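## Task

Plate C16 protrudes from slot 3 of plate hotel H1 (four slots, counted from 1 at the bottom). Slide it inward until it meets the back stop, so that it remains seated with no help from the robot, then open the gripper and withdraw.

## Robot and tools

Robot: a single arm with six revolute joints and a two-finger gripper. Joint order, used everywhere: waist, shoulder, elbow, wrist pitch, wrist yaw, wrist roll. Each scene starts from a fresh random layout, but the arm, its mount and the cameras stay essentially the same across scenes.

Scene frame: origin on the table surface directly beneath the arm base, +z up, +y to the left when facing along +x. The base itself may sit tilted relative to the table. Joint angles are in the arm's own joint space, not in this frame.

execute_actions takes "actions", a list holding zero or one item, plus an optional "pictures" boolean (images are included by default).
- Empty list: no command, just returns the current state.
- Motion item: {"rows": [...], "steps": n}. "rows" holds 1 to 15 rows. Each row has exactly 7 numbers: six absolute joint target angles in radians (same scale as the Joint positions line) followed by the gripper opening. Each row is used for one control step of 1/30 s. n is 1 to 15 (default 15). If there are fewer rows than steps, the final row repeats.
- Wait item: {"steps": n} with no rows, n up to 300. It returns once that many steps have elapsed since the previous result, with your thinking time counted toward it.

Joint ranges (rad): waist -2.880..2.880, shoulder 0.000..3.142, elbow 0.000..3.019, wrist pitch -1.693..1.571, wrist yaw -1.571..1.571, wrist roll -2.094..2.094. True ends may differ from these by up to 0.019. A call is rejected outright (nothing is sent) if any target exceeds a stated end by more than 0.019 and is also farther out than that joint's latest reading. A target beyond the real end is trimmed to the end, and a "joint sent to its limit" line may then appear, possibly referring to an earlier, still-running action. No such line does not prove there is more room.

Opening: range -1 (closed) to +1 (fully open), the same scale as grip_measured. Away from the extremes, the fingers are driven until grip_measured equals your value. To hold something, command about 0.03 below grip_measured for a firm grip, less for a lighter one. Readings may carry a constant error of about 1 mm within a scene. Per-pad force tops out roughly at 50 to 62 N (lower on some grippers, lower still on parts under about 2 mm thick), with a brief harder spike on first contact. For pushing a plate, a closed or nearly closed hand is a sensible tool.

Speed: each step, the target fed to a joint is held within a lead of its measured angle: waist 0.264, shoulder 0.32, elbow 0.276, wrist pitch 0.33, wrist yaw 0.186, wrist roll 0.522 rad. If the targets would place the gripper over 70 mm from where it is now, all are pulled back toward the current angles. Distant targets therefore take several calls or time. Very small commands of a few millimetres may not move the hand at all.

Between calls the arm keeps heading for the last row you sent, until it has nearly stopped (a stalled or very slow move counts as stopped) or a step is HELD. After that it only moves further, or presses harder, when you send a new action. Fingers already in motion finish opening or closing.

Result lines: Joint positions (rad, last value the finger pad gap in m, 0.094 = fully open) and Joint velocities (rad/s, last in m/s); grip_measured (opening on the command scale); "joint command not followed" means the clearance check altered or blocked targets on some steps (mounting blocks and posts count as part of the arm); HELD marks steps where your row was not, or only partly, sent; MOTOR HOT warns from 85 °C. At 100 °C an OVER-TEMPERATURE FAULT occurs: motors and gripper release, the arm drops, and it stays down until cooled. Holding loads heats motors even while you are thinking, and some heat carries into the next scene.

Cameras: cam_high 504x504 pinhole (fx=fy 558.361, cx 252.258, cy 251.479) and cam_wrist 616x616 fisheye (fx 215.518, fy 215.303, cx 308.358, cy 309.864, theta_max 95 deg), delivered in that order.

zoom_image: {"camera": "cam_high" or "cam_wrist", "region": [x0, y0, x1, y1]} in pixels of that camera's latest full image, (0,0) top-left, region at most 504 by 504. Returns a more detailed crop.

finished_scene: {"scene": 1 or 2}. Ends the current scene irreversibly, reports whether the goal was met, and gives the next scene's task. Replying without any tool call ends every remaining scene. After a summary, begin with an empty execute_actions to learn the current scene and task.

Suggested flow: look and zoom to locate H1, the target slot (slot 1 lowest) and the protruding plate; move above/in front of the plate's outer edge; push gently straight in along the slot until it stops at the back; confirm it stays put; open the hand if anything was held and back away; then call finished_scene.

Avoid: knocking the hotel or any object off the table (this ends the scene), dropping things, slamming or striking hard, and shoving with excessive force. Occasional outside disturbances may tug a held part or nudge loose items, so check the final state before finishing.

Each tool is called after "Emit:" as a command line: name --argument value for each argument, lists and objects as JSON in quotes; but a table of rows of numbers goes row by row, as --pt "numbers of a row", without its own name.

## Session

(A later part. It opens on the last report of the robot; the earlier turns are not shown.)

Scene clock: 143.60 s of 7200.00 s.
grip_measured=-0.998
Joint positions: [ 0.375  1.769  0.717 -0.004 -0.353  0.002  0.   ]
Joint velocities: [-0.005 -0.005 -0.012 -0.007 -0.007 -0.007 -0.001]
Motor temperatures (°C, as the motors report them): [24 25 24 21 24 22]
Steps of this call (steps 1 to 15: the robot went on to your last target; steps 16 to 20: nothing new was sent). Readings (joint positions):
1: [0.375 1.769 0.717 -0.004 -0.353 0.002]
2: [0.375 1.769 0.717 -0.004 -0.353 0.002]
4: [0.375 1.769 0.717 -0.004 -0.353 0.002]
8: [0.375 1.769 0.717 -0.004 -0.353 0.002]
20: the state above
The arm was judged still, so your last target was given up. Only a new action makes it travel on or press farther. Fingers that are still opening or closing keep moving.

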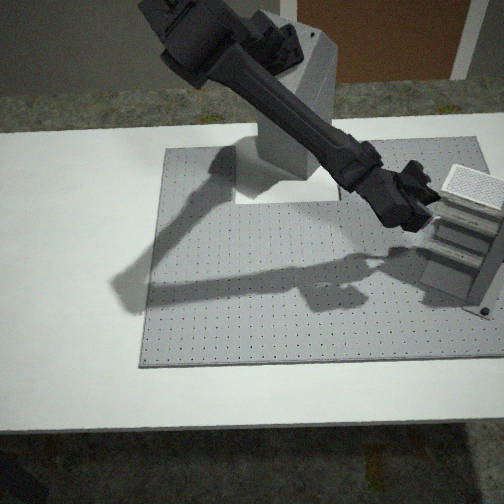

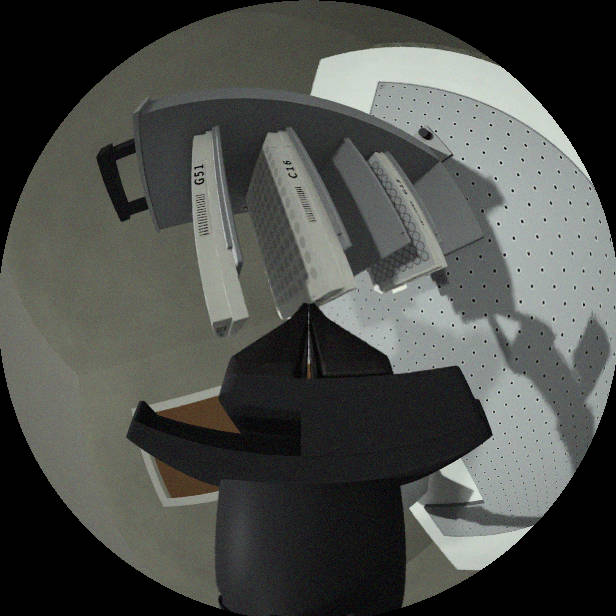

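Stalled against the stop. Retract.

Emit:
execute_actions --actions '[{"rows": [[0.35,1.72,0.68,0.0,-0.35,0,-1],[0.33,1.67,0.64,0.0,-0.35,0,-1],[0.31,1.6,0.59,0.0,-0.35,0,-1],[0.31,1.5,0.52,0.0,-0.35,0,-1]], "steps": 15}]' --pictures false

Emit:
execute_actions --actions '[{"steps": 20}]'

Scene clock: 149.07 s of 7200.00 s.
grip_measured=-0.998
Joint positions: [ 0.314  1.477  0.517 -0.004 -0.353  0.002  0.   ]
Joint velocities: [-0.005  0.015 -0.027  0.002 -0.022  0.022 -0.   ]
Motor temperatures (°C, as the motors report them): [24 25 25 21 24 22]
Steps of this call (steps 1 to 90: nothing new was sent; then 1.97 s passed at rest; steps 91 to 105: all 15 steps of this action). Readings (joint positions):
91: [0.374 1.765 0.713 -0.004 -0.354 0.002]
92: [0.371 1.754 0.702 -0.004 -0.354 0.002]
94: [0.354 1.693 0.646 -0.004 -0.353 0.002]
98: [0.316 1.498 0.514 -0.004 -0.353 0.002]
105: the state above

Scene clock: 149.73 s of 7200.00 s.
grip_measured=-0.998
Joint positions: [ 0.314  1.477  0.517 -0.004 -0.353  0.002  0.   ]
Joint velocities: [-0.005 -0.015  0.032 -0.007  0.022  0.037 -0.   ]
Motor temperatures (°C, as the motors report them): [24 25 25 21 24 22]
Steps of this call (steps 1 to 15: the robot went on to your last target; steps 16 to 20: nothing new was sent). Readings (joint positions):
1: [0.314 1.477 0.517 -0.004 -0.353 0.002]
2: [0.314 1.477 0.517 -0.004 -0.353 0.002]
4: [0.314 1.477 0.517 -0.004 -0.353 0.002]
8: [0.314 1.477 0.517 -0.004 -0.353 0.002]
20: the state above
The arm was judged still, so your last target was given up. Only a new action makes it travel on or press farther. Fingers that are still opening or closing keep moving.

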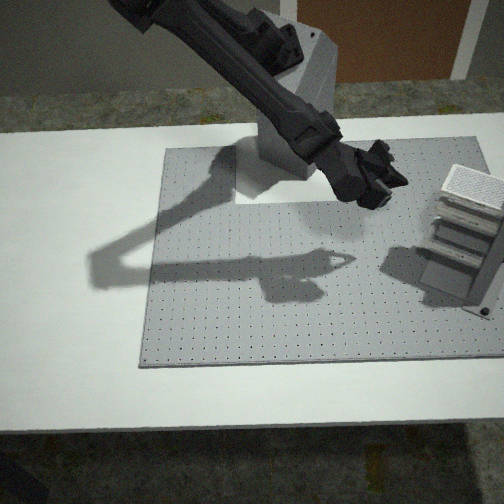

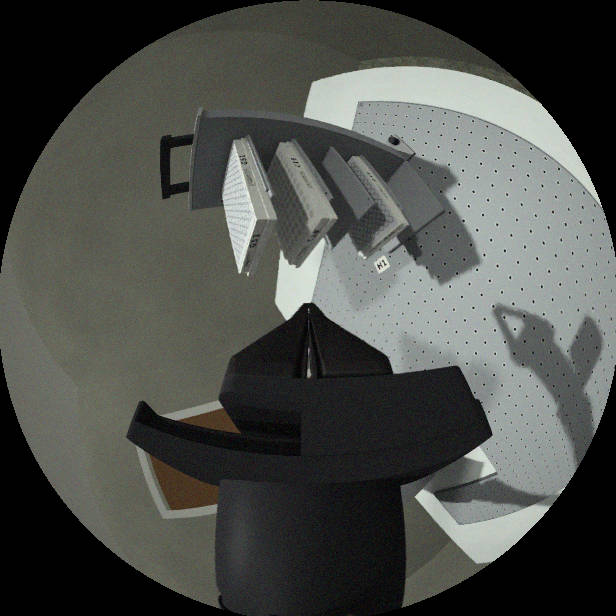

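Emit:
finished_scene --scene 1

The scene is finished: the task was done.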